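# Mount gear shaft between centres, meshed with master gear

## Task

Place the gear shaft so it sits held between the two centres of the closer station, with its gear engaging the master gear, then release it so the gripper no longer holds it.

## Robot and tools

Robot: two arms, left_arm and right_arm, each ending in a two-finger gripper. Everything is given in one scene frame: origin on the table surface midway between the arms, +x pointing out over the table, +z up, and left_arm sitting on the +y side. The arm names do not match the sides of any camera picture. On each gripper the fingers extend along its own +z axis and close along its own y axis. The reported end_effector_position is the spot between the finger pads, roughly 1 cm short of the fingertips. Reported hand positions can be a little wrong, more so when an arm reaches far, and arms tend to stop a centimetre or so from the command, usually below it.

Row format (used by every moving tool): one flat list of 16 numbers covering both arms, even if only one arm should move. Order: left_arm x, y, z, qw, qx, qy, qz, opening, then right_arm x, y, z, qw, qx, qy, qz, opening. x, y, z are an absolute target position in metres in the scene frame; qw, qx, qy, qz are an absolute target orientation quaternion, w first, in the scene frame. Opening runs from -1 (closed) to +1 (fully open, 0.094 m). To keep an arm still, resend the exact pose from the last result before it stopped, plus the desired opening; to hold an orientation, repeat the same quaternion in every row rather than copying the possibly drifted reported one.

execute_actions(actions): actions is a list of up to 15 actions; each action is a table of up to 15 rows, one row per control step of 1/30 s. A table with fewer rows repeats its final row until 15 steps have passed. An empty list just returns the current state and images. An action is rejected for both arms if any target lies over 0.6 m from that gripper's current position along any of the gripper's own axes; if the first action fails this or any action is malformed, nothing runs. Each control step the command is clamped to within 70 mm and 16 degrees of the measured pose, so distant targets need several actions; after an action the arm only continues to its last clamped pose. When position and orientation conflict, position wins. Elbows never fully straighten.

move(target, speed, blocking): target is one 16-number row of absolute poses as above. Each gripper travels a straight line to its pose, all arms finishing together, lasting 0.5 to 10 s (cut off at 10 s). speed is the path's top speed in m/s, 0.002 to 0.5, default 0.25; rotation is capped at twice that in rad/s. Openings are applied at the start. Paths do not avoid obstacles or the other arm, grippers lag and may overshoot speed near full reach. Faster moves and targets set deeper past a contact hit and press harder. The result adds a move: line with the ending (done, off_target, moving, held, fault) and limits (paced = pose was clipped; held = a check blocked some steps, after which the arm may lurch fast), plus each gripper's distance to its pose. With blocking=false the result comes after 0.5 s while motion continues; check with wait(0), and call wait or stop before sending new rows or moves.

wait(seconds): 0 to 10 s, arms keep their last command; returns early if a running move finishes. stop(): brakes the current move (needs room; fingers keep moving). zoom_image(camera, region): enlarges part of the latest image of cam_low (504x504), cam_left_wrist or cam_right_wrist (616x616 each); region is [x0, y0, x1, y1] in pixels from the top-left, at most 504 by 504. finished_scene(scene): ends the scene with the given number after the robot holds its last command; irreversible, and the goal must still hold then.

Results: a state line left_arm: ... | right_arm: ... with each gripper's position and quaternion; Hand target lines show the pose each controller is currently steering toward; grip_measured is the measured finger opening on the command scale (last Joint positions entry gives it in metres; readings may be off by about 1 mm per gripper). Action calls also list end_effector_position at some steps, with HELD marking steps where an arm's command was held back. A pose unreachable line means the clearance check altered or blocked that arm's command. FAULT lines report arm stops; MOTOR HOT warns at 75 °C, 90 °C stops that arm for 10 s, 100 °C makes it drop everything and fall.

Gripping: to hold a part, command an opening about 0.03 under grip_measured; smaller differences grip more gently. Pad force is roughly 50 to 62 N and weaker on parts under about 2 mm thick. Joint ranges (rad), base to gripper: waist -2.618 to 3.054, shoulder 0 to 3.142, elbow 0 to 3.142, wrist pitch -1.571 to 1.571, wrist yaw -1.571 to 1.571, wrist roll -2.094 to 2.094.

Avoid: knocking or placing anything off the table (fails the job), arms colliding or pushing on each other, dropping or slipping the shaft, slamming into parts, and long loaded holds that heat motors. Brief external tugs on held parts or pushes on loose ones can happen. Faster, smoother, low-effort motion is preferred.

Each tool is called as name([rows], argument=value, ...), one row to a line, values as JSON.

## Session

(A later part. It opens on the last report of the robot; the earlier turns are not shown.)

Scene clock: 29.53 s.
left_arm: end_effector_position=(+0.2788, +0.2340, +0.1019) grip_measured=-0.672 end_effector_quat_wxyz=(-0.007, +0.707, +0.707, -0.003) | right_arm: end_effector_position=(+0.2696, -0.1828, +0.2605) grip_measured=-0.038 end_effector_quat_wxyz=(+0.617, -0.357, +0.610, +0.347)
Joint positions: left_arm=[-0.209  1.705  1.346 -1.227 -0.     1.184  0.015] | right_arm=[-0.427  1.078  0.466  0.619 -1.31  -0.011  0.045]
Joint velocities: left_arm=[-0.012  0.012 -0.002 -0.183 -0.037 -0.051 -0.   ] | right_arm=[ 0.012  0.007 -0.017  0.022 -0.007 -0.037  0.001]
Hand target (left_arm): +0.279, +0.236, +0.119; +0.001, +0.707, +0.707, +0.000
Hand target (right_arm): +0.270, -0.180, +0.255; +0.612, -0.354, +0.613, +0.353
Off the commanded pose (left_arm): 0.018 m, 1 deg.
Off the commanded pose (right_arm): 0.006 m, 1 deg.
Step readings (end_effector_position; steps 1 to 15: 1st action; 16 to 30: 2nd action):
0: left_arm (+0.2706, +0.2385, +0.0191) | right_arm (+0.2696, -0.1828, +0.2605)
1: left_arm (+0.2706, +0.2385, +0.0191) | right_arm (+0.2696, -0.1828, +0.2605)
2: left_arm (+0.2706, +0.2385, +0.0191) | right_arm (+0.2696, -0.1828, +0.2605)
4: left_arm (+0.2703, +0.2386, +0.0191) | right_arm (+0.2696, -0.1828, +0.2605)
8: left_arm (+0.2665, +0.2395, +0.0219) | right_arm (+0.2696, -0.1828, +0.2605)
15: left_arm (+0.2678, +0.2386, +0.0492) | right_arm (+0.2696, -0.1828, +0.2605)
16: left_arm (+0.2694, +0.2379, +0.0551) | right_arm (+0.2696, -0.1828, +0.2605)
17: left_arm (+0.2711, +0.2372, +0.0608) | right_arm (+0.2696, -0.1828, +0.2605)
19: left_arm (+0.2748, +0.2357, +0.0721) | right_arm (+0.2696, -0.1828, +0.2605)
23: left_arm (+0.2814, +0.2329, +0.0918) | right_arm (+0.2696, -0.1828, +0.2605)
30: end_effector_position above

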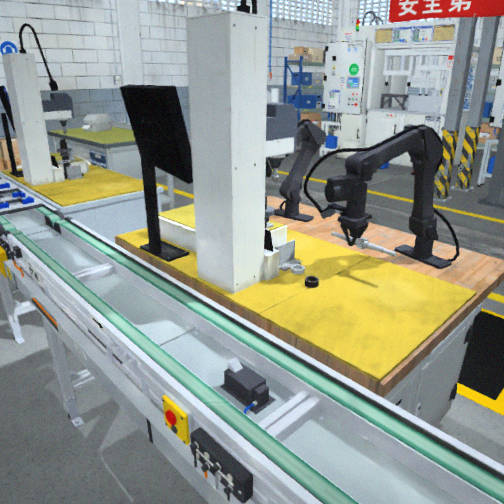

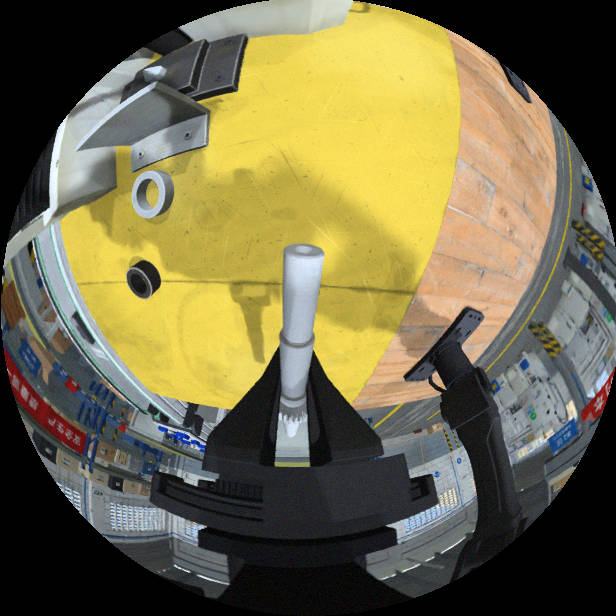

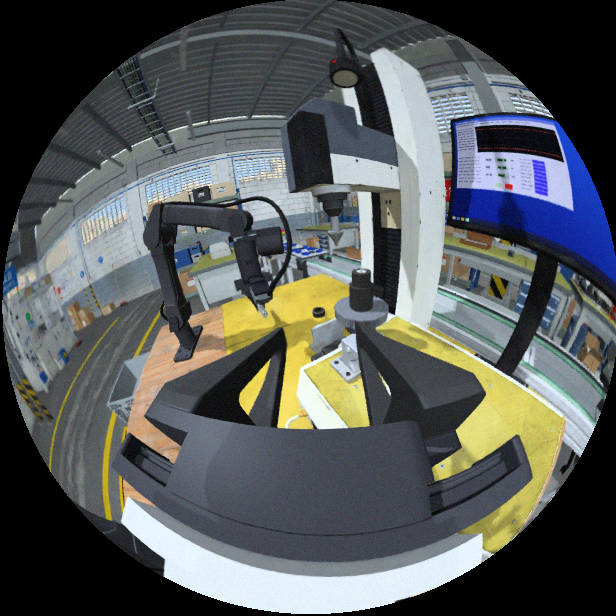

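execute_actions([
  [[0.280,0.235,0.123,0.003,0.695,0.719,-0.003,-0.71,0.27,-0.18,0.255,0.6124,-0.3536,0.6124,0.3536,-0.04],[0.281,0.234,0.126,0.006,0.682,0.731,-0.006,-0.71,0.27,-0.18,0.255,0.6124,-0.3536,0.6124,0.3536,-0.04],[0.282,0.233,0.129,0.010,0.669,0.743,-0.009,-0.71,0.27,-0.18,0.255,0.6124,-0.3536,0.6124,0.3536,-0.04],[0.283,0.232,0.132,0.013,0.656,0.755,-0.012,-0.71,0.27,-0.18,0.255,0.6124,-0.3536,0.6124,0.3536,-0.04],[0.284,0.231,0.135,0.017,0.643,0.766,-0.014,-0.71,0.27,-0.18,0.255,0.6124,-0.3536,0.6124,0.3536,-0.04],[0.285,0.230,0.138,0.020,0.629,0.777,-0.017,-0.71,0.27,-0.18,0.255,0.6124,-0.3536,0.6124,0.3536,-0.04],[0.286,0.229,0.141,0.024,0.615,0.788,-0.019,-0.71,0.27,-0.18,0.255,0.6124,-0.3536,0.6124,0.3536,-0.04],[0.287,0.228,0.144,0.028,0.601,0.798,-0.021,-0.71,0.27,-0.18,0.255,0.6124,-0.3536,0.6124,0.3536,-0.04],[0.288,0.227,0.147,0.032,0.587,0.808,-0.023,-0.71,0.27,-0.18,0.255,0.6124,-0.3536,0.6124,0.3536,-0.04],[0.289,0.226,0.150,0.036,0.573,0.818,-0.025,-0.71,0.27,-0.18,0.255,0.6124,-0.3536,0.6124,0.3536,-0.04],[0.290,0.225,0.153,0.040,0.559,0.828,-0.027,-0.71,0.27,-0.18,0.255,0.6124,-0.3536,0.6124,0.3536,-0.04],[0.291,0.224,0.156,0.044,0.544,0.838,-0.029,-0.71,0.27,-0.18,0.255,0.6124,-0.3536,0.6124,0.3536,-0.04],[0.292,0.223,0.159,0.048,0.529,0.847,-0.030,-0.71,0.27,-0.18,0.255,0.6124,-0.3536,0.6124,0.3536,-0.04],[0.293,0.222,0.162,0.052,0.514,0.856,-0.031,-0.71,0.27,-0.18,0.255,0.6124,-0.3536,0.6124,0.3536,-0.04],[0.294,0.221,0.165,0.057,0.499,0.864,-0.033,-0.71,0.27,-0.18,0.255,0.6124,-0.3536,0.6124,0.3536,-0.04]],
  [[0.295,0.220,0.168,0.061,0.484,0.873,-0.034,-0.71,0.27,-0.18,0.255,0.6124,-0.3536,0.6124,0.3536,-0.04],[0.296,0.219,0.171,0.065,0.468,0.881,-0.035,-0.71,0.27,-0.18,0.255,0.6124,-0.3536,0.6124,0.3536,-0.04],[0.297,0.218,0.174,0.070,0.453,0.888,-0.036,-0.71,0.27,-0.18,0.255,0.6124,-0.3536,0.6124,0.3536,-0.04],[0.298,0.217,0.177,0.074,0.437,0.896,-0.036,-0.71,0.27,-0.18,0.255,0.6124,-0.3536,0.6124,0.3536,-0.04],[0.299,0.216,0.180,0.079,0.421,0.903,-0.037,-0.71,0.27,-0.18,0.255,0.6124,-0.3536,0.6124,0.3536,-0.04],[0.300,0.215,0.183,0.084,0.405,0.910,-0.037,-0.71,0.27,-0.18,0.255,0.6124,-0.3536,0.6124,0.3536,-0.04],[0.301,0.214,0.186,0.088,0.389,0.916,-0.037,-0.71,0.27,-0.18,0.255,0.6124,-0.3536,0.6124,0.3536,-0.04],[0.302,0.213,0.189,0.093,0.373,0.923,-0.038,-0.71,0.27,-0.18,0.255,0.6124,-0.3536,0.6124,0.3536,-0.04],[0.303,0.212,0.192,0.098,0.356,0.929,-0.038,-0.71,0.27,-0.18,0.255,0.6124,-0.3536,0.6124,0.3536,-0.04],[0.304,0.211,0.195,0.102,0.340,0.934,-0.037,-0.71,0.27,-0.18,0.255,0.6124,-0.3536,0.6124,0.3536,-0.04],[0.305,0.210,0.198,0.107,0.324,0.939,-0.037,-0.71,0.27,-0.18,0.255,0.6124,-0.3536,0.6124,0.3536,-0.04],[0.306,0.209,0.201,0.112,0.307,0.945,-0.036,-0.71,0.27,-0.18,0.255,0.6124,-0.3536,0.6124,0.3536,-0.04],[0.307,0.208,0.204,0.117,0.290,0.949,-0.036,-0.71,0.27,-0.18,0.255,0.6124,-0.3536,0.6124,0.3536,-0.04],[0.308,0.207,0.207,0.121,0.273,0.954,-0.035,-0.71,0.27,-0.18,0.255,0.6124,-0.3536,0.6124,0.3536,-0.04],[0.309,0.206,0.210,0.126,0.257,0.958,-0.034,-0.71,0.27,-0.18,0.255,0.6124,-0.3536,0.6124,0.3536,-0.04]],
])

Scene clock: 36.10 s.
left_arm: end_effector_position=(+0.3037, +0.2140, +0.1749) grip_measured=-0.672 end_effector_quat_wxyz=(+0.080, +0.336, +0.938, -0.041) | right_arm: end_effector_position=(+0.2696, -0.1828, +0.2605) grip_measured=-0.038 end_effector_quat_wxyz=(+0.617, -0.357, +0.610, +0.347)
Joint positions: left_arm=[-0.196  1.656  1.567 -1.318  0.076  0.309  0.015] | right_arm=[-0.427  1.078  0.466  0.619 -1.31  -0.011  0.045]
Joint velocities: left_arm=[-0.134 -0.076  0.183 -0.022 -0.139 -1.121  0.   ] | right_arm=[ 0.007 -0.002  0.002 -0.007  0.037 -0.037 -0.001]
Hand target (left_arm): +0.307, +0.207, +0.208; +0.128, +0.265, +0.955, -0.047
Hand target (right_arm): +0.270, -0.180, +0.255; +0.612, -0.354, +0.613, +0.353
Off the commanded pose (left_arm): 0.036 m, 11 deg.
Off the commanded pose (right_arm): 0.006 m, 1 deg.
Step readings (end_effector_position; steps 1 to 15: 1st action; 16 to 30: 2nd action):
0: left_arm (+0.2739, +0.2360, +0.1021) | right_arm (+0.2696, -0.1828, +0.2605)
1: left_arm (+0.2737, +0.2359, +0.1021) | right_arm (+0.2696, -0.1828, +0.2605)
2: left_arm (+0.2736, +0.2356, +0.1026) | right_arm (+0.2696, -0.1828, +0.2605)
4: left_arm (+0.2738, +0.2344, +0.1056) | right_arm (+0.2696, -0.1828, +0.2605)
8: left_arm (+0.2804, +0.2312, +0.1165) | right_arm (+0.2696, -0.1828, +0.2605)
15: left_arm (+0.2901, +0.2242, +0.1334) | right_arm (+0.2696, -0.1828, +0.2605)
16: left_arm (+0.2909, +0.2231, +0.1354) | right_arm (+0.2696, -0.1828, +0.2605)
17: left_arm (+0.2916, +0.2221, +0.1372) | right_arm (+0.2696, -0.1828, +0.2605)
19: left_arm (+0.2932, +0.2205, +0.1414) | right_arm (+0.2696, -0.1828, +0.2605)
23: left_arm (+0.2962, +0.2185, +0.1527) | right_arm (+0.2696, -0.1828, +0.2605)
30: end_effector_position above

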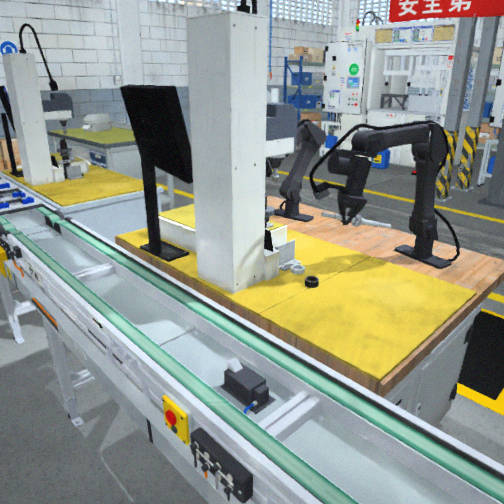

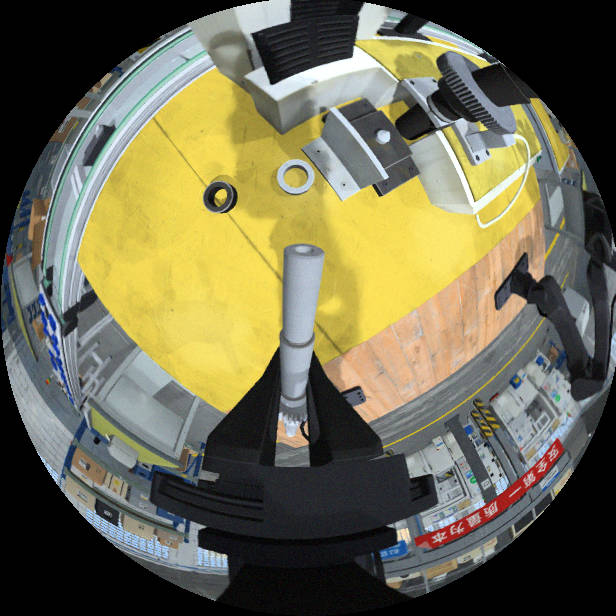

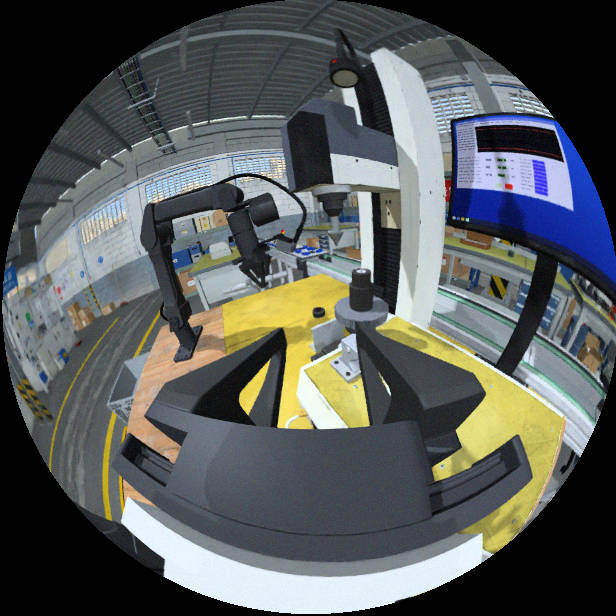

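execute_actions([
  [[0.310,0.204,0.213,0.142,0.253,0.956,-0.037,-0.71,0.27,-0.18,0.255,0.6124,-0.3536,0.6124,0.3536,-0.04],[0.310,0.201,0.216,0.157,0.249,0.955,-0.041,-0.71,0.27,-0.18,0.255,0.6124,-0.3536,0.6124,0.3536,-0.04],[0.311,0.199,0.219,0.173,0.245,0.953,-0.044,-0.71,0.27,-0.18,0.255,0.6124,-0.3536,0.6124,0.3536,-0.04],[0.311,0.197,0.222,0.188,0.241,0.951,-0.048,-0.71,0.27,-0.18,0.255,0.6124,-0.3536,0.6124,0.3536,-0.04],[0.312,0.194,0.225,0.204,0.237,0.949,-0.051,-0.71,0.27,-0.18,0.255,0.6124,-0.3536,0.6124,0.3536,-0.04],[0.312,0.192,0.228,0.219,0.232,0.946,-0.054,-0.71,0.27,-0.18,0.255,0.6124,-0.3536,0.6124,0.3536,-0.04],[0.313,0.190,0.231,0.235,0.228,0.943,-0.057,-0.71,0.27,-0.18,0.255,0.6124,-0.3536,0.6124,0.3536,-0.04],[0.313,0.187,0.234,0.250,0.224,0.940,-0.060,-0.71,0.27,-0.18,0.255,0.6124,-0.3536,0.6124,0.3536,-0.04],[0.314,0.185,0.237,0.266,0.220,0.937,-0.062,-0.71,0.27,-0.18,0.255,0.6124,-0.3536,0.6124,0.3536,-0.04],[0.314,0.182,0.240,0.281,0.216,0.933,-0.065,-0.71,0.27,-0.18,0.255,0.6124,-0.3536,0.6124,0.3536,-0.04],[0.315,0.180,0.243,0.296,0.211,0.929,-0.067,-0.71,0.27,-0.18,0.255,0.6124,-0.3536,0.6124,0.3536,-0.04],[0.315,0.178,0.246,0.311,0.207,0.925,-0.070,-0.71,0.27,-0.18,0.255,0.6124,-0.3536,0.6124,0.3536,-0.04],[0.316,0.175,0.249,0.326,0.202,0.921,-0.072,-0.71,0.27,-0.18,0.255,0.6124,-0.3536,0.6124,0.3536,-0.04],[0.316,0.173,0.252,0.342,0.198,0.916,-0.074,-0.71,0.27,-0.18,0.255,0.6124,-0.3536,0.6124,0.3536,-0.04],[0.317,0.171,0.255,0.357,0.194,0.911,-0.076,-0.71,0.27,-0.18,0.255,0.6124,-0.3536,0.6124,0.3536,-0.04]],
  [[0.317,0.168,0.258,0.372,0.189,0.906,-0.078,-0.71,0.27,-0.18,0.255,0.6124,-0.3536,0.6124,0.3536,-0.04],[0.318,0.166,0.261,0.386,0.185,0.900,-0.079,-0.71,0.27,-0.18,0.255,0.6124,-0.3536,0.6124,0.3536,-0.04],[0.318,0.164,0.264,0.401,0.180,0.895,-0.081,-0.71,0.27,-0.18,0.255,0.6124,-0.3536,0.6124,0.3536,-0.04],[0.319,0.161,0.267,0.416,0.176,0.889,-0.082,-0.71,0.27,-0.18,0.255,0.6124,-0.3536,0.6124,0.3536,-0.04],[0.319,0.159,0.270,0.430,0.172,0.882,-0.084,-0.71,0.27,-0.18,0.255,0.6124,-0.3536,0.6124,0.3536,-0.04],[0.320,0.156,0.273,0.445,0.167,0.876,-0.085,-0.71,0.27,-0.18,0.255,0.6124,-0.3536,0.6124,0.3536,-0.04],[0.320,0.154,0.276,0.459,0.163,0.869,-0.086,-0.71,0.27,-0.18,0.255,0.6124,-0.3536,0.6124,0.3536,-0.04],[0.321,0.152,0.278,0.474,0.158,0.862,-0.087,-0.71,0.27,-0.18,0.255,0.6124,-0.3536,0.6124,0.3536,-0.04],[0.321,0.149,0.280,0.488,0.154,0.855,-0.088,-0.71,0.27,-0.18,0.255,0.6124,-0.3536,0.6124,0.3536,-0.04],[0.322,0.147,0.282,0.502,0.149,0.847,-0.088,-0.71,0.27,-0.18,0.255,0.6124,-0.3536,0.6124,0.3536,-0.04],[0.322,0.145,0.284,0.516,0.145,0.840,-0.089,-0.71,0.27,-0.18,0.255,0.6124,-0.3536,0.6124,0.3536,-0.04],[0.323,0.142,0.286,0.529,0.141,0.832,-0.090,-0.71,0.27,-0.18,0.255,0.6124,-0.3536,0.6124,0.3536,-0.04],[0.323,0.140,0.287,0.543,0.136,0.824,-0.090,-0.71,0.27,-0.18,0.255,0.6124,-0.3536,0.6124,0.3536,-0.04],[0.324,0.138,0.288,0.557,0.132,0.815,-0.090,-0.71,0.27,-0.18,0.255,0.6124,-0.3536,0.6124,0.3536,-0.04],[0.324,0.135,0.289,0.570,0.128,0.807,-0.090,-0.71,0.27,-0.18,0.255,0.6124,-0.3536,0.6124,0.3536,-0.04]],
  [[0.325,0.133,0.29,0.583,0.124,0.798,-0.090,-0.71,0.27,-0.18,0.255,0.6124,-0.3536,0.6124,0.3536,-0.04],[0.325,0.130,0.29,0.596,0.119,0.789,-0.090,-0.71,0.27,-0.18,0.255,0.6124,-0.3536,0.6124,0.3536,-0.04],[0.326,0.128,0.29,0.609,0.115,0.779,-0.090,-0.71,0.27,-0.18,0.255,0.6124,-0.3536,0.6124,0.3536,-0.04],[0.326,0.126,0.29,0.622,0.111,0.770,-0.090,-0.71,0.27,-0.18,0.255,0.6124,-0.3536,0.6124,0.3536,-0.04],[0.327,0.123,0.29,0.635,0.107,0.760,-0.089,-0.71,0.27,-0.18,0.255,0.6124,-0.3536,0.6124,0.3536,-0.04],[0.327,0.121,0.29,0.647,0.103,0.750,-0.089,-0.71,0.27,-0.18,0.255,0.6124,-0.3536,0.6124,0.3536,-0.04],[0.328,0.119,0.29,0.660,0.099,0.740,-0.088,-0.71,0.27,-0.18,0.255,0.6124,-0.3536,0.6124,0.3536,-0.04],[0.328,0.116,0.29,0.672,0.095,0.729,-0.087,-0.71,0.27,-0.18,0.255,0.6124,-0.3536,0.6124,0.3536,-0.04],[0.329,0.114,0.29,0.684,0.091,0.719,-0.086,-0.71,0.27,-0.18,0.255,0.6124,-0.3536,0.6124,0.3536,-0.04],[0.329,0.112,0.29,0.696,0.087,0.708,-0.085,-0.71,0.27,-0.18,0.255,0.6124,-0.3536,0.6124,0.3536,-0.04],[0.330,0.110,0.29,0.707,0.083,0.697,-0.084,-0.71,0.27,-0.18,0.255,0.6124,-0.3536,0.6124,0.3536,-0.04],[0.330,0.107,0.29,0.719,0.079,0.686,-0.083,-0.71,0.27,-0.18,0.255,0.6124,-0.3536,0.6124,0.3536,-0.04],[0.330,0.105,0.29,0.730,0.076,0.674,-0.082,-0.71,0.27,-0.18,0.255,0.6124,-0.3536,0.6124,0.3536,-0.04],[0.330,0.102,0.29,0.741,0.072,0.663,-0.081,-0.71,0.27,-0.18,0.255,0.6124,-0.3536,0.6124,0.3536,-0.04],[0.330,0.100,0.29,0.752,0.068,0.651,-0.079,-0.71,0.27,-0.18,0.255,0.6124,-0.3536,0.6124,0.3536,-0.04]],
  [[0.330,0.100,0.29,0.752,0.068,0.651,-0.079,-0.71,0.27,-0.18,0.255,0.6124,-0.3536,0.6124,0.3536,-0.04]],
])

Scene clock: 44.67 s.
left_arm: end_effector_position=(+0.3152, +0.1101, +0.2283) grip_measured=-0.672 end_effector_quat_wxyz=(+0.557, +0.181, +0.810, -0.010) | right_arm: end_effector_position=(+0.2696, -0.1828, +0.2605) grip_measured=-0.038 end_effector_quat_wxyz=(+0.617, -0.357, +0.610, +0.347)
Joint positions: left_arm=[-0.729  1.265  0.857 -0.073 -0.609 -0.088  0.015] | right_arm=[-0.427  1.078  0.466  0.619 -1.31  -0.011  0.045]
Joint velocities: left_arm=[-0.071 -0.012 -0.295  0.667 -0.242  0.198  0.   ] | right_arm=[-0.022  0.012 -0.002 -0.007 -0.007 -0.022  0.   ]
Hand target (left_arm): +0.323, +0.107, +0.289; +0.640, +0.125, +0.757, -0.044
Hand target (right_arm): +0.270, -0.180, +0.255; +0.612, -0.354, +0.613, +0.353
Off the commanded pose (left_arm): 0.064 m, 33 deg; orientation clipped at the last step of the last action.
Off the commanded pose (right_arm): 0.006 m, 1 deg.
Step readings (end_effector_position; steps 1 to 15: 1st action; 16 to 30: 2nd action; 31 to 45: 3rd action; 46 to 60: 4th action):
0: left_arm (+0.3046, +0.2106, +0.1820) | right_arm (+0.2696, -0.1828, +0.2605)
1: left_arm (+0.3047, +0.2108, +0.1819) | right_arm (+0.2696, -0.1828, +0.2605)
2: left_arm (+0.3048, +0.2107, +0.1826) | right_arm (+0.2696, -0.1828, +0.2605)
4: left_arm (+0.3039, +0.2082, +0.1857) | right_arm (+0.2696, -0.1828, +0.2605)
8: left_arm (+0.2976, +0.2016, +0.1992) | right_arm (+0.2696, -0.1828, +0.2605)
15: left_arm (+0.2912, +0.1877, +0.2182) | right_arm (+0.2696, -0.1828, +0.2605)
16: left_arm (+0.2908, +0.1855, +0.2192) | right_arm (+0.2696, -0.1828, +0.2605)
17: left_arm (+0.2903, +0.1834, +0.2199) | right_arm (+0.2696, -0.1828, +0.2605)
19: left_arm (+0.2901, +0.1784, +0.2224) | right_arm (+0.2696, -0.1828, +0.2605)
23: left_arm (+0.2929, +0.1675, +0.2297) | right_arm (+0.2696, -0.1828, +0.2605)
30: left_arm (+0.2997, +0.1496, +0.2385) | right_arm (+0.2696, -0.1828, +0.2605)
31: left_arm (+0.3003, +0.1474, +0.2386) | right_arm (+0.2696, -0.1828, +0.2605)
32: left_arm (+0.3007, +0.1448, +0.2384) | right_arm (+0.2696, -0.1828, +0.2605)
34: left_arm (+0.3017, +0.1395, +0.2376) | right_arm (+0.2696, -0.1828, +0.2605)
38: left_arm (+0.3035, +0.1306, +0.2356) | right_arm (+0.2696, -0.1828, +0.2605)
45: left_arm (+0.3070, +0.1170, +0.2384) | right_arm (+0.2696, -0.1828, +0.2605)
46: left_arm (+0.3072, +0.1147, +0.2390) | right_arm (+0.2696, -0.1828, +0.2605)
47: left_arm (+0.3074, +0.1125, +0.2394) | right_arm (+0.2696, -0.1828, +0.2605)
49: left_arm (+0.3086, +0.1095, +0.2387) | right_arm (+0.2696, -0.1828, +0.2605)
53: left_arm (+0.3117, +0.1095, +0.2325) | right_arm (+0.2696, -0.1828, +0.2605)
60: end_effector_position above

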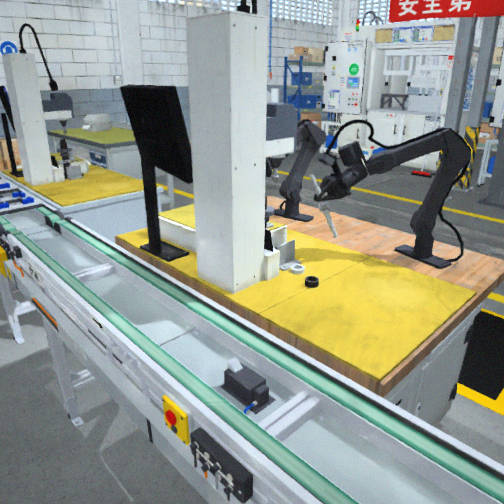

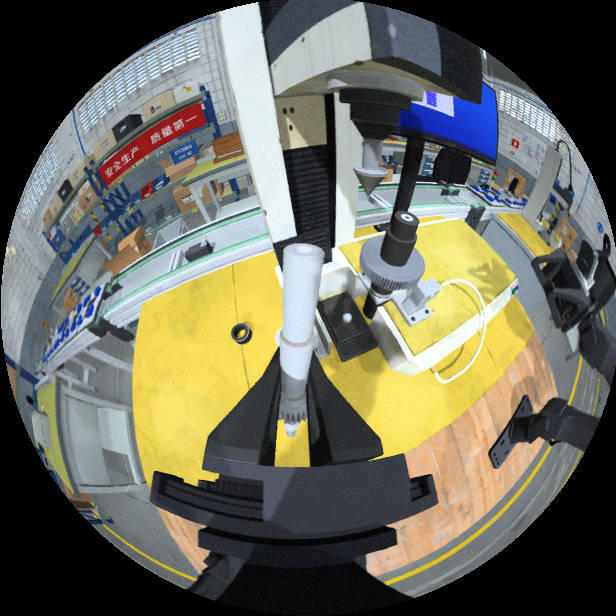

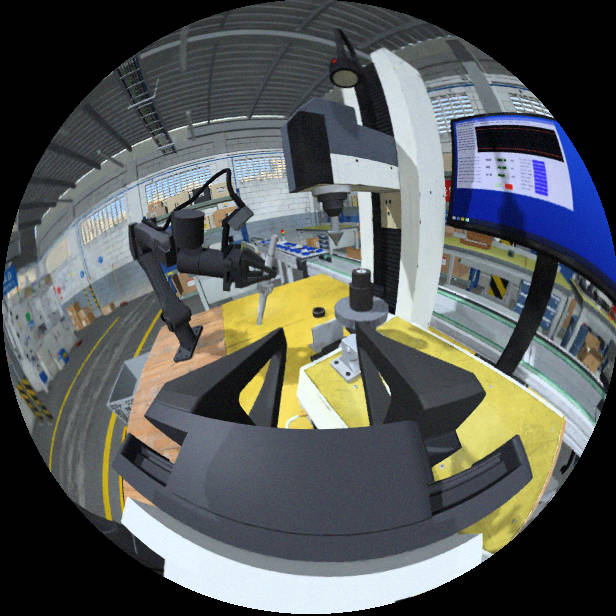

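execute_actions([
  [[0.330,0.100,0.29,0.752,0.068,0.651,-0.079,-0.71,0.27,-0.18,0.255,0.6124,-0.3536,0.6124,0.3536,-0.04]],
  [[0.330,0.095,0.29,0.752,0.068,0.651,-0.079,-0.71,0.27,-0.18,0.255,0.6124,-0.3536,0.6124,0.3536,-0.04]],
])

Scene clock: 46.20 s.
left_arm: end_effector_position=(+0.3302, +0.0969, +0.2409) grip_measured=-0.672 end_effector_quat_wxyz=(+0.700, +0.117, +0.703, -0.040) | right_arm: end_effector_position=(+0.2696, -0.1828, +0.2605) grip_measured=-0.038 end_effector_quat_wxyz=(+0.617, -0.357, +0.610, +0.347)
Joint positions: left_arm=[-0.756  1.414  0.614  0.779 -0.711  0.095  0.015] | right_arm=[-0.427  1.078  0.466  0.619 -1.31  -0.011  0.045]
Joint velocities: left_arm=[ 0.027  0.027 -0.007  0.227  0.022  0.081 -0.001] | right_arm=[-0.007  0.017 -0.017  0.007 -0.007 -0.051 -0.001]
Hand target (left_arm): +0.328, +0.098, +0.289; +0.747, +0.068, +0.656, -0.080
Hand target (right_arm): +0.270, -0.180, +0.255; +0.612, -0.354, +0.613, +0.353
Off the commanded pose (left_arm): 0.049 m, 11 deg.
Off the commanded pose (right_arm): 0.006 m, 1 deg.
Step readings (end_effector_position; steps 1 to 15: 1st action; 16 to 30: 2nd action):
0: left_arm (+0.3205, +0.1092, +0.2411) | right_arm (+0.2696, -0.1828, +0.2605)
1: left_arm (+0.3208, +0.1091, +0.2415) | right_arm (+0.2696, -0.1828, +0.2605)
2: left_arm (+0.3211, +0.1088, +0.2421) | right_arm (+0.2696, -0.1828, +0.2605)
4: left_arm (+0.3207, +0.1088, +0.2398) | right_arm (+0.2696, -0.1828, +0.2605)
8: left_arm (+0.3205, +0.1095, +0.2319) | right_arm (+0.2696, -0.1828, +0.2605)
15: left_arm (+0.3239, +0.1080, +0.2324) | right_arm (+0.2696, -0.1828, +0.2605)
16: left_arm (+0.3245, +0.1074, +0.2337) | right_arm (+0.2696, -0.1828, +0.2605)
17: left_arm (+0.3251, +0.1063, +0.2349) | right_arm (+0.2696, -0.1828, +0.2605)
19: left_arm (+0.3260, +0.1028, +0.2364) | right_arm (+0.2696, -0.1828, +0.2605)
23: left_arm (+0.3280, +0.0988, +0.2358) | right_arm (+0.2696, -0.1828, +0.2605)
30: end_effector_position above

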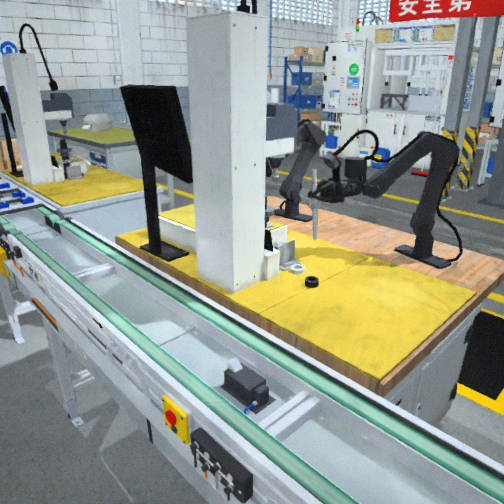

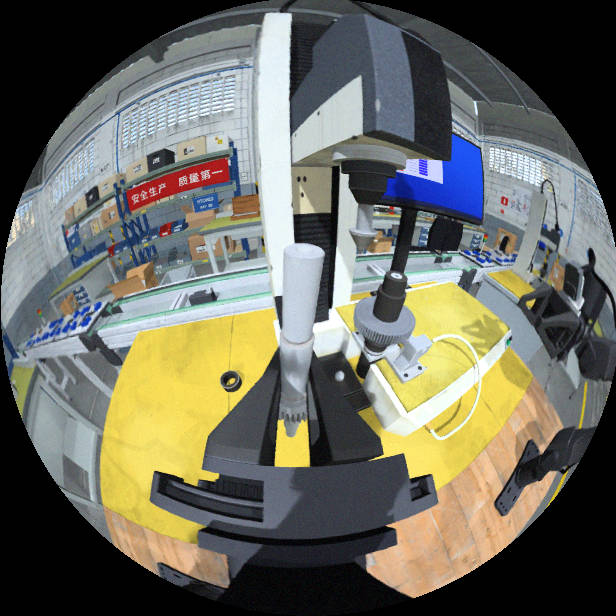

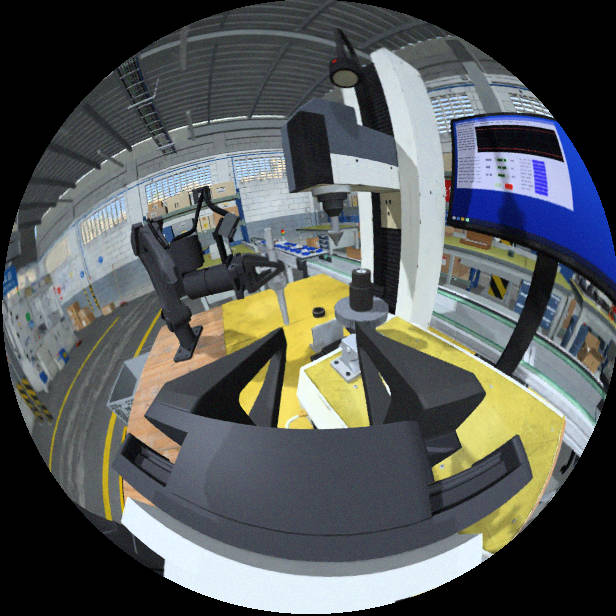

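execute_actions([
  [[0.330,0.093,0.29,0.751,0.064,0.651,-0.083,-0.71,0.27,-0.18,0.255,0.6124,-0.3536,0.6124,0.3536,-0.04],[0.330,0.091,0.29,0.751,0.060,0.652,-0.088,-0.71,0.27,-0.18,0.255,0.6124,-0.3536,0.6124,0.3536,-0.04],[0.330,0.089,0.29,0.750,0.057,0.652,-0.092,-0.71,0.27,-0.18,0.255,0.6124,-0.3536,0.6124,0.3536,-0.04],[0.330,0.086,0.29,0.750,0.053,0.652,-0.096,-0.71,0.27,-0.18,0.255,0.6124,-0.3536,0.6124,0.3536,-0.04],[0.330,0.083,0.29,0.749,0.049,0.652,-0.101,-0.71,0.27,-0.18,0.255,0.6124,-0.3536,0.6124,0.3536,-0.04],[0.330,0.080,0.29,0.748,0.045,0.653,-0.105,-0.71,0.27,-0.18,0.255,0.6124,-0.3536,0.6124,0.3536,-0.04],[0.330,0.077,0.29,0.748,0.041,0.653,-0.109,-0.71,0.27,-0.18,0.255,0.6124,-0.3536,0.6124,0.3536,-0.04],[0.330,0.074,0.29,0.747,0.038,0.653,-0.114,-0.71,0.27,-0.18,0.255,0.6124,-0.3536,0.6124,0.3536,-0.04],[0.330,0.071,0.29,0.746,0.034,0.653,-0.118,-0.71,0.27,-0.18,0.255,0.6124,-0.3536,0.6124,0.3536,-0.04],[0.330,0.068,0.29,0.746,0.030,0.653,-0.122,-0.71,0.27,-0.18,0.255,0.6124,-0.3536,0.6124,0.3536,-0.04],[0.330,0.065,0.29,0.745,0.026,0.654,-0.127,-0.71,0.27,-0.18,0.255,0.6124,-0.3536,0.6124,0.3536,-0.04],[0.330,0.062,0.29,0.744,0.022,0.654,-0.131,-0.71,0.27,-0.18,0.255,0.6124,-0.3536,0.6124,0.3536,-0.04],[0.330,0.059,0.29,0.743,0.019,0.654,-0.135,-0.71,0.27,-0.18,0.255,0.6124,-0.3536,0.6124,0.3536,-0.04],[0.330,0.056,0.29,0.743,0.015,0.654,-0.140,-0.71,0.27,-0.18,0.255,0.6124,-0.3536,0.6124,0.3536,-0.04],[0.330,0.053,0.29,0.742,0.011,0.654,-0.144,-0.71,0.27,-0.18,0.255,0.6124,-0.3536,0.6124,0.3536,-0.04]],
  [[0.331,0.050,0.29,0.742,0.011,0.654,-0.144,-0.71,0.27,-0.18,0.255,0.6124,-0.3536,0.6124,0.3536,-0.04],[0.332,0.047,0.29,0.742,0.011,0.654,-0.144,-0.71,0.27,-0.18,0.255,0.6124,-0.3536,0.6124,0.3536,-0.04],[0.333,0.044,0.29,0.742,0.011,0.654,-0.144,-0.71,0.27,-0.18,0.255,0.6124,-0.3536,0.6124,0.3536,-0.04],[0.334,0.041,0.29,0.742,0.011,0.654,-0.144,-0.71,0.27,-0.18,0.255,0.6124,-0.3536,0.6124,0.3536,-0.04],[0.335,0.038,0.29,0.742,0.011,0.654,-0.144,-0.71,0.27,-0.18,0.255,0.6124,-0.3536,0.6124,0.3536,-0.04],[0.336,0.035,0.29,0.742,0.011,0.654,-0.144,-0.71,0.27,-0.18,0.255,0.6124,-0.3536,0.6124,0.3536,-0.04],[0.337,0.032,0.29,0.742,0.011,0.654,-0.144,-0.71,0.27,-0.18,0.255,0.6124,-0.3536,0.6124,0.3536,-0.04],[0.338,0.030,0.29,0.742,0.011,0.654,-0.144,-0.71,0.27,-0.18,0.255,0.6124,-0.3536,0.6124,0.3536,-0.04]],
])

Scene clock: 50.67 s.
left_arm: end_effector_position=(+0.3369, +0.0354, +0.2341) grip_measured=-0.672 end_effector_quat_wxyz=(+0.702, +0.070, +0.703, -0.090) | right_arm: end_effector_position=(+0.2696, -0.1828, +0.2605) grip_measured=-0.038 end_effector_quat_wxyz=(+0.617, -0.357, +0.610, +0.347)
Joint positions: left_arm=[-0.852  1.656  0.788  0.873 -0.802 -0.025  0.015] | right_arm=[-0.427  1.078  0.466  0.619 -1.31  -0.011  0.045]
Joint velocities: left_arm=[ 0.007 -0.002 -0.007 -0.022 -0.081 -0.037 -0.001] | right_arm=[-0.007  0.002  0.007 -0.007 -0.022 -0.007  0.001]
Hand target (left_arm): +0.336, +0.034, +0.289; +0.740, +0.012, +0.657, -0.145
Hand target (right_arm): +0.270, -0.180, +0.255; +0.612, -0.354, +0.613, +0.353
Off the commanded pose (left_arm): 0.056 m, 12 deg.
Off the commanded pose (right_arm): 0.006 m, 1 deg.
Step readings (end_effector_position; steps 1 to 15: 1st action; 16 to 30: 2nd action):
0: left_arm (+0.3305, +0.0975, +0.2487) | right_arm (+0.2696, -0.1828, +0.2605)
1: left_arm (+0.3307, +0.0975, +0.2486) | right_arm (+0.2696, -0.1828, +0.2605)
2: left_arm (+0.3310, +0.0974, +0.2483) | right_arm (+0.2696, -0.1828, +0.2605)
4: left_arm (+0.3312, +0.0962, +0.2458) | right_arm (+0.2696, -0.1828, +0.2605)
8: left_arm (+0.3288, +0.0878, +0.2359) | right_arm (+0.2696, -0.1828, +0.2605)
15: left_arm (+0.3267, +0.0658, +0.2318) | right_arm (+0.2696, -0.1828, +0.2605)
16: left_arm (+0.3268, +0.0626, +0.2327) | right_arm (+0.2696, -0.1828, +0.2605)
17: left_arm (+0.3272, +0.0595, +0.2337) | right_arm (+0.2696, -0.1828, +0.2605)
19: left_arm (+0.3288, +0.0533, +0.2353) | right_arm (+0.2696, -0.1828, +0.2605)
23: left_arm (+0.3335, +0.0411, +0.2365) | right_arm (+0.2696, -0.1828, +0.2605)
30: end_effector_position above

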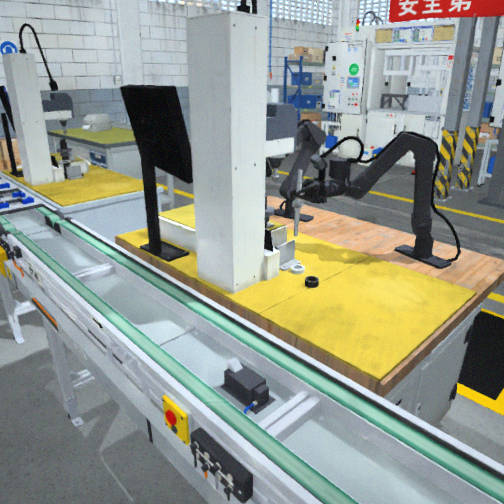

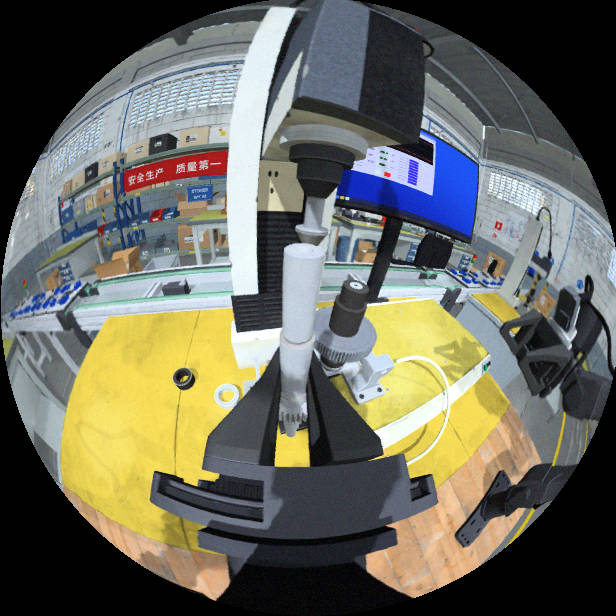

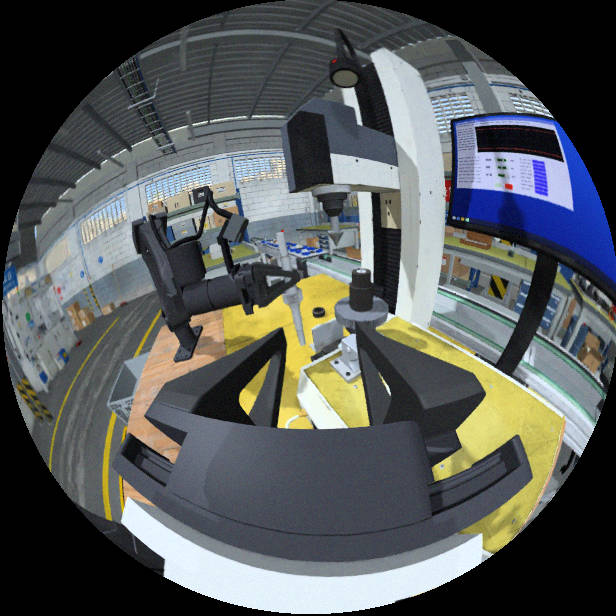

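execute_actions([
  [[0.341,0.029,0.29,0.741,0.008,0.654,-0.147,-0.71,0.27,-0.18,0.255,0.6124,-0.3536,0.6124,0.3536,-0.04],[0.344,0.028,0.29,0.741,0.005,0.654,-0.150,-0.71,0.27,-0.18,0.255,0.6124,-0.3536,0.6124,0.3536,-0.04],[0.347,0.026,0.29,0.740,0.002,0.654,-0.154,-0.71,0.27,-0.18,0.255,0.6124,-0.3536,0.6124,0.3536,-0.04],[0.350,0.025,0.29,0.740,-0.001,0.654,-0.157,-0.71,0.27,-0.18,0.255,0.6124,-0.3536,0.6124,0.3536,-0.04],[0.353,0.023,0.29,0.739,-0.004,0.654,-0.160,-0.71,0.27,-0.18,0.255,0.6124,-0.3536,0.6124,0.3536,-0.04],[0.356,0.022,0.29,0.738,-0.007,0.654,-0.164,-0.71,0.27,-0.18,0.255,0.6124,-0.3536,0.6124,0.3536,-0.04],[0.359,0.020,0.29,0.737,-0.010,0.654,-0.167,-0.71,0.27,-0.18,0.255,0.6124,-0.3536,0.6124,0.3536,-0.04],[0.362,0.019,0.29,0.737,-0.012,0.654,-0.170,-0.71,0.27,-0.18,0.255,0.6124,-0.3536,0.6124,0.3536,-0.04],[0.365,0.017,0.29,0.737,-0.012,0.654,-0.170,-0.71,0.27,-0.18,0.255,0.6124,-0.3536,0.6124,0.3536,-0.04],[0.368,0.016,0.29,0.737,-0.012,0.654,-0.170,-0.71,0.27,-0.18,0.255,0.6124,-0.3536,0.6124,0.3536,-0.04],[0.371,0.015,0.29,0.737,-0.012,0.654,-0.170,-0.71,0.27,-0.18,0.255,0.6124,-0.3536,0.6124,0.3536,-0.04],[0.374,0.014,0.29,0.737,-0.012,0.654,-0.170,-0.71,0.27,-0.18,0.255,0.6124,-0.3536,0.6124,0.3536,-0.04],[0.377,0.013,0.29,0.737,-0.012,0.654,-0.170,-0.71,0.27,-0.18,0.255,0.6124,-0.3536,0.6124,0.3536,-0.04],[0.379,0.012,0.29,0.737,-0.012,0.654,-0.170,-0.71,0.27,-0.18,0.255,0.6124,-0.3536,0.6124,0.3536,-0.04],[0.380,0.012,0.29,0.737,-0.012,0.654,-0.170,-0.71,0.27,-0.18,0.255,0.6124,-0.3536,0.6124,0.3536,-0.04]],
  [[0.380,0.012,0.29,0.737,-0.012,0.654,-0.170,-0.71,0.27,-0.18,0.255,0.6124,-0.3536,0.6124,0.3536,-0.04]],
])

Scene clock: 55.87 s.
left_arm: end_effector_position=(+0.3742, +0.0155, +0.2367) grip_measured=-0.672 end_effector_quat_wxyz=(+0.704, +0.033, +0.699, -0.120) | right_arm: end_effector_position=(+0.2696, -0.1828, +0.2605) grip_measured=-0.038 end_effector_quat_wxyz=(+0.617, -0.357, +0.610, +0.347)
Joint positions: left_arm=[-0.795  1.794  0.942  0.88  -0.755 -0.103  0.015] | right_arm=[-0.427  1.078  0.466  0.619 -1.31  -0.011  0.045]
Joint velocities: left_arm=[ 0.017  0.007  0.007 -0.066  0.051  0.022 -0.002] | right_arm=[-0.002  0.022  0.012 -0.037 -0.022  0.037  0.   ]
Hand target (left_arm): +0.377, +0.015, +0.289; +0.736, -0.011, +0.655, -0.170
Hand target (right_arm): +0.270, -0.180, +0.255; +0.612, -0.354, +0.613, +0.353
Off the commanded pose (left_arm): 0.054 m, 10 deg.
Off the commanded pose (right_arm): 0.006 m, 1 deg.
Step readings (end_effector_position; steps 1 to 15: 1st action; 16 to 30: 2nd action):
0: left_arm (+0.3372, +0.0365, +0.2352) | right_arm (+0.2696, -0.1828, +0.2605)
1: left_arm (+0.3372, +0.0365, +0.2352) | right_arm (+0.2696, -0.1828, +0.2605)
2: left_arm (+0.3374, +0.0363, +0.2354) | right_arm (+0.2696, -0.1828, +0.2605)
4: left_arm (+0.3391, +0.0338, +0.2359) | right_arm (+0.2696, -0.1828, +0.2605)
8: left_arm (+0.3469, +0.0256, +0.2373) | right_arm (+0.2696, -0.1828, +0.2605)
15: left_arm (+0.3688, +0.0183, +0.2374) | right_arm (+0.2696, -0.1828, +0.2605)
16: left_arm (+0.3710, +0.0178, +0.2372) | right_arm (+0.2696, -0.1828, +0.2605)
17: left_arm (+0.3727, +0.0175, +0.2369) | right_arm (+0.2696, -0.1828, +0.2605)
19: left_arm (+0.3741, +0.0170, +0.2365) | right_arm (+0.2696, -0.1828, +0.2605)
23: left_arm (+0.3741, +0.0160, +0.2361) | right_arm (+0.2696, -0.1828, +0.2605)
30: end_effector_position above

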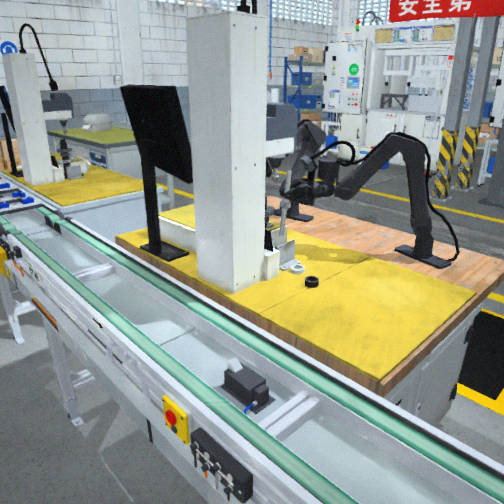

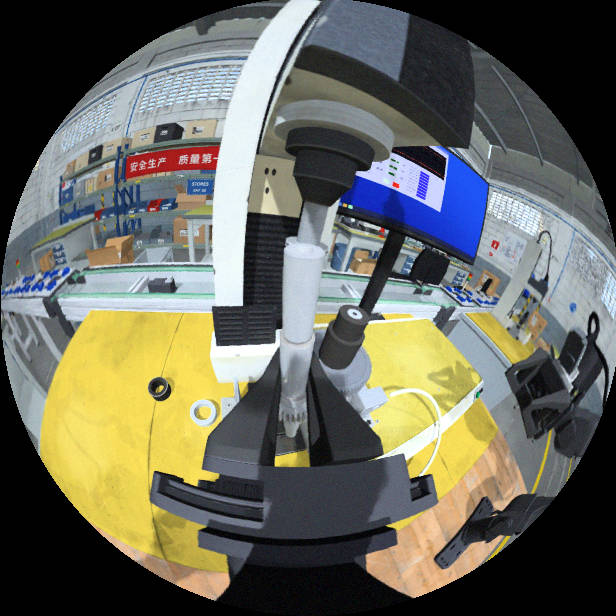

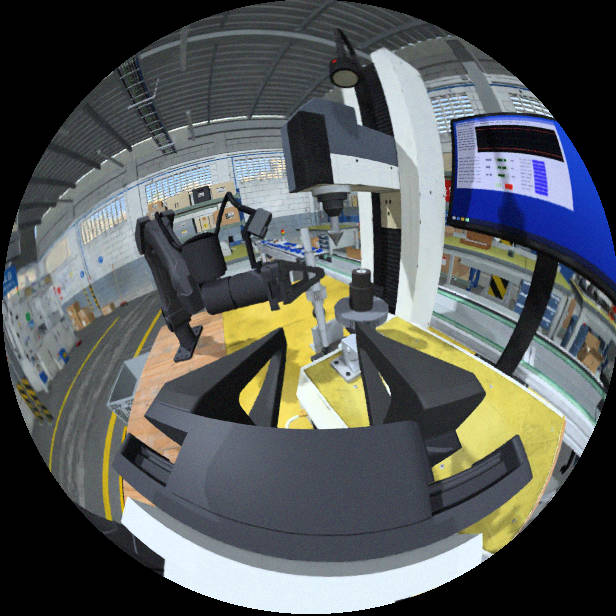

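zoom_image(camera="cam_left_wrist", region=[220, 180, 400, 470])

zoom_image(camera="cam_right_wrist", region=[260, 200, 420, 400])

Region (220, 180, 400, 470) of cam_left_wrist's 616x616 image, scaled by 1.738, with more detail than that image has; it fills the left 313 columns of this view, and the rest is white.

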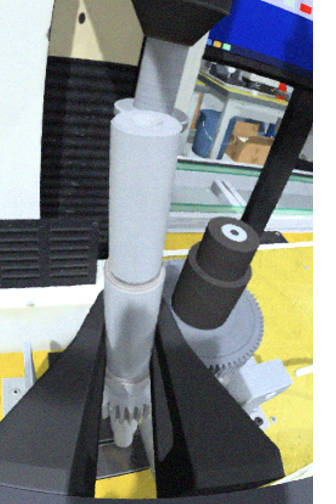

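Region (260, 200, 420, 400) of cam_right_wrist's 616x616 image, scaled by 2.520, with more detail than that image has; it fills the left 403 columns of this view, and the rest is white.

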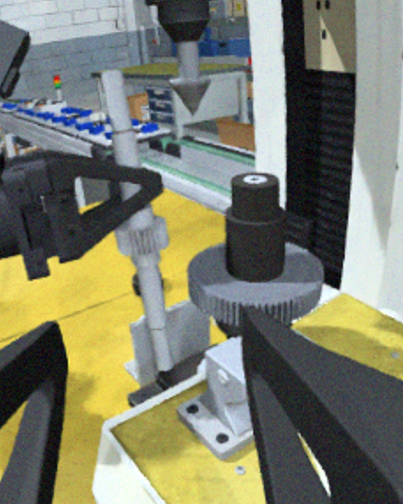

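execute_actions([
  [[0.382,0.012,0.289,0.737,-0.012,0.654,-0.170,-0.71,0.272,-0.175,0.252,0.603,-0.352,0.626,0.343,-0.04],[0.384,0.012,0.289,0.737,-0.012,0.654,-0.170,-0.71,0.274,-0.171,0.248,0.593,-0.351,0.640,0.333,-0.04],[0.386,0.012,0.288,0.737,-0.012,0.654,-0.170,-0.71,0.276,-0.166,0.244,0.583,-0.350,0.653,0.322,-0.04],[0.388,0.012,0.288,0.737,-0.012,0.654,-0.170,-0.71,0.278,-0.161,0.241,0.573,-0.349,0.666,0.312,-0.04],[0.390,0.012,0.287,0.737,-0.012,0.654,-0.170,-0.71,0.280,-0.157,0.237,0.563,-0.348,0.679,0.301,-0.04],[0.392,0.012,0.287,0.737,-0.012,0.654,-0.170,-0.71,0.282,-0.152,0.233,0.553,-0.346,0.692,0.290,-0.04],[0.394,0.012,0.286,0.737,-0.012,0.654,-0.170,-0.71,0.284,-0.147,0.230,0.543,-0.345,0.705,0.279,-0.04],[0.396,0.012,0.286,0.737,-0.012,0.654,-0.170,-0.71,0.286,-0.143,0.226,0.533,-0.343,0.717,0.268,-0.04],[0.398,0.012,0.285,0.737,-0.012,0.654,-0.170,-0.71,0.288,-0.138,0.222,0.523,-0.342,0.729,0.257,-0.04],[0.400,0.012,0.285,0.737,-0.012,0.654,-0.170,-0.71,0.290,-0.133,0.219,0.513,-0.340,0.741,0.246,-0.04],[0.401,0.012,0.284,0.737,-0.012,0.654,-0.170,-0.71,0.292,-0.129,0.215,0.503,-0.338,0.753,0.235,-0.04],[0.402,0.012,0.284,0.737,-0.012,0.654,-0.170,-0.71,0.294,-0.124,0.211,0.493,-0.337,0.765,0.224,-0.04],[0.403,0.012,0.283,0.737,-0.012,0.654,-0.170,-0.71,0.296,-0.119,0.208,0.483,-0.335,0.777,0.213,-0.04],[0.404,0.012,0.283,0.737,-0.012,0.654,-0.170,-0.71,0.298,-0.115,0.204,0.472,-0.333,0.789,0.202,-0.04],[0.405,0.012,0.283,0.737,-0.012,0.654,-0.170,-0.71,0.300,-0.110,0.200,0.462,-0.331,0.800,0.191,-0.04]],
  [[0.405,0.012,0.283,0.737,-0.012,0.654,-0.170,-0.71,0.300,-0.110,0.200,0.462,-0.331,0.800,0.191,-0.04]],
])

Scene clock: 63.40 s.
left_arm: end_effector_position=(+0.3980, +0.0147, +0.2266) grip_measured=-0.672 end_effector_quat_wxyz=(+0.700, +0.033, +0.703, -0.121) | right_arm: end_effector_position=(+0.2996, -0.1095, +0.2007) grip_measured=-0.039 end_effector_quat_wxyz=(+0.472, -0.332, +0.791, +0.202)
Joint positions: left_arm=[-0.742  1.858  0.992  0.88  -0.7   -0.116  0.015] | right_arm=[ 0.132  1.115  0.74  -0.177 -0.445 -0.253  0.045]
Joint velocities: left_arm=[ 0.017 -0.007 -0.007  0.081 -0.081 -0.022  0.001] | right_arm=[-0.007  0.051 -0.002 -0.227  0.154  0.022  0.   ]
Hand target (left_arm): +0.402, +0.015, +0.282; +0.736, -0.011, +0.655, -0.170
Hand target (right_arm): +0.301, -0.110, +0.200; +0.462, -0.331, +0.800, +0.193
Off the commanded pose (left_arm): 0.057 m, 10 deg.
Off the commanded pose (right_arm): 0.001 m, 2 deg.
Step readings (end_effector_position; steps 1 to 15: 1st action; 16 to 30: 2nd action):
0: left_arm (+0.3742, +0.0154, +0.2369) | right_arm (+0.2696, -0.1828, +0.2605)
1: left_arm (+0.3742, +0.0153, +0.2369) | right_arm (+0.2701, -0.1822, +0.2595)
2: left_arm (+0.3743, +0.0152, +0.2369) | right_arm (+0.2709, -0.1799, +0.2575)
4: left_arm (+0.3757, +0.0148, +0.2363) | right_arm (+0.2720, -0.1709, +0.2508)
8: left_arm (+0.3836, +0.0147, +0.2336) | right_arm (+0.2718, -0.1483, +0.2344)
15: left_arm (+0.3962, +0.0172, +0.2266) | right_arm (+0.2802, -0.1120, +0.2210)
16: left_arm (+0.3970, +0.0172, +0.2260) | right_arm (+0.2821, -0.1074, +0.2207)
17: left_arm (+0.3976, +0.0170, +0.2255) | right_arm (+0.2837, -0.1039, +0.2201)
19: left_arm (+0.3978, +0.0164, +0.2251) | right_arm (+0.2871, -0.1006, +0.2182)
23: left_arm (+0.3978, +0.0153, +0.2257) | right_arm (+0.2945, -0.1012, +0.2167)
30: end_effector_position above

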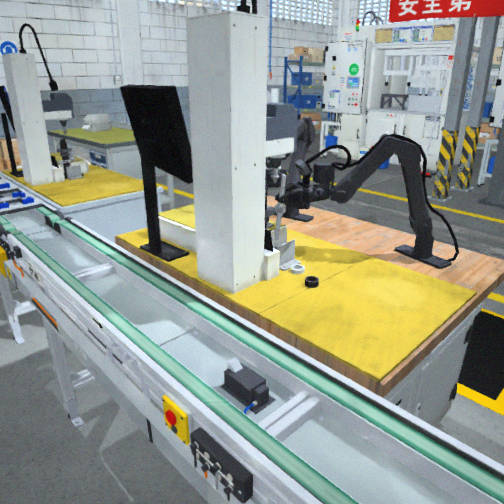

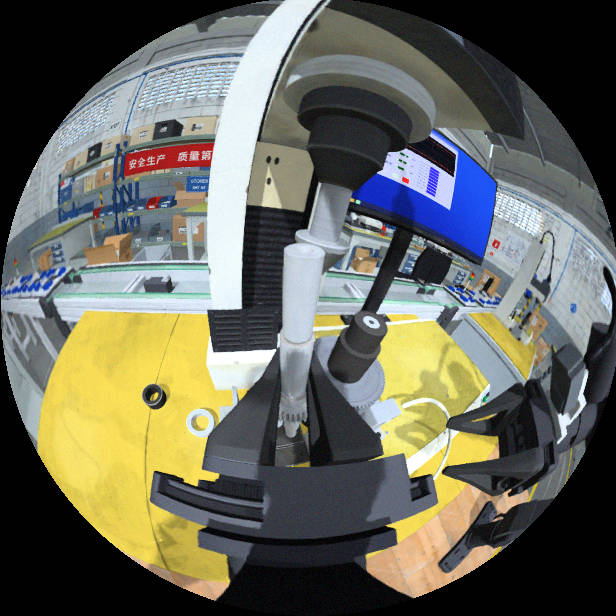

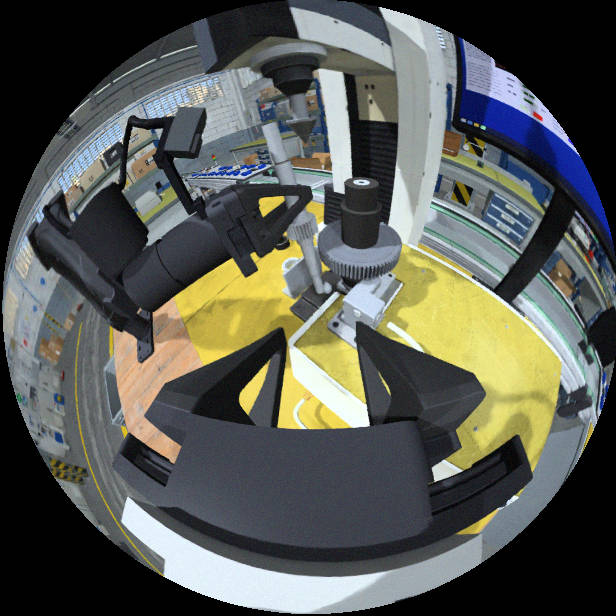

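zoom_image(camera="cam_right_wrist", region=[270, 230, 370, 330])

zoom_image(camera="cam_left_wrist", region=[255, 380, 335, 470])

Region (270, 230, 370, 330) of cam_right_wrist's 616x616 image, scaled by 5.040, with more detail than that image has.

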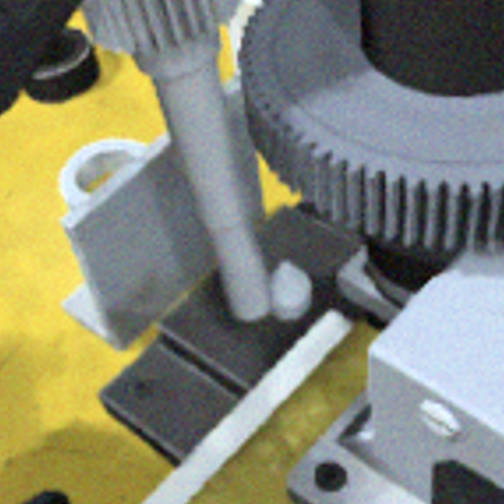

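Region (255, 380, 335, 470) of cam_left_wrist's 616x616 image, scaled by 5.600, with more detail than that image has.

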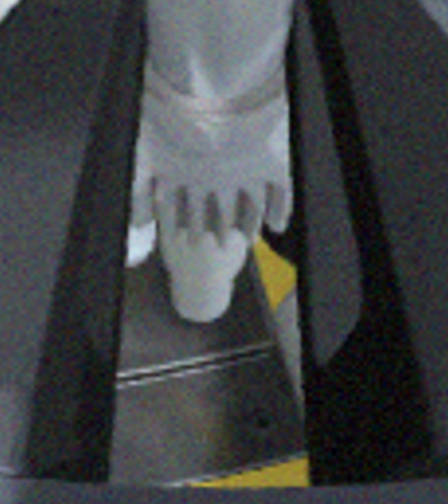

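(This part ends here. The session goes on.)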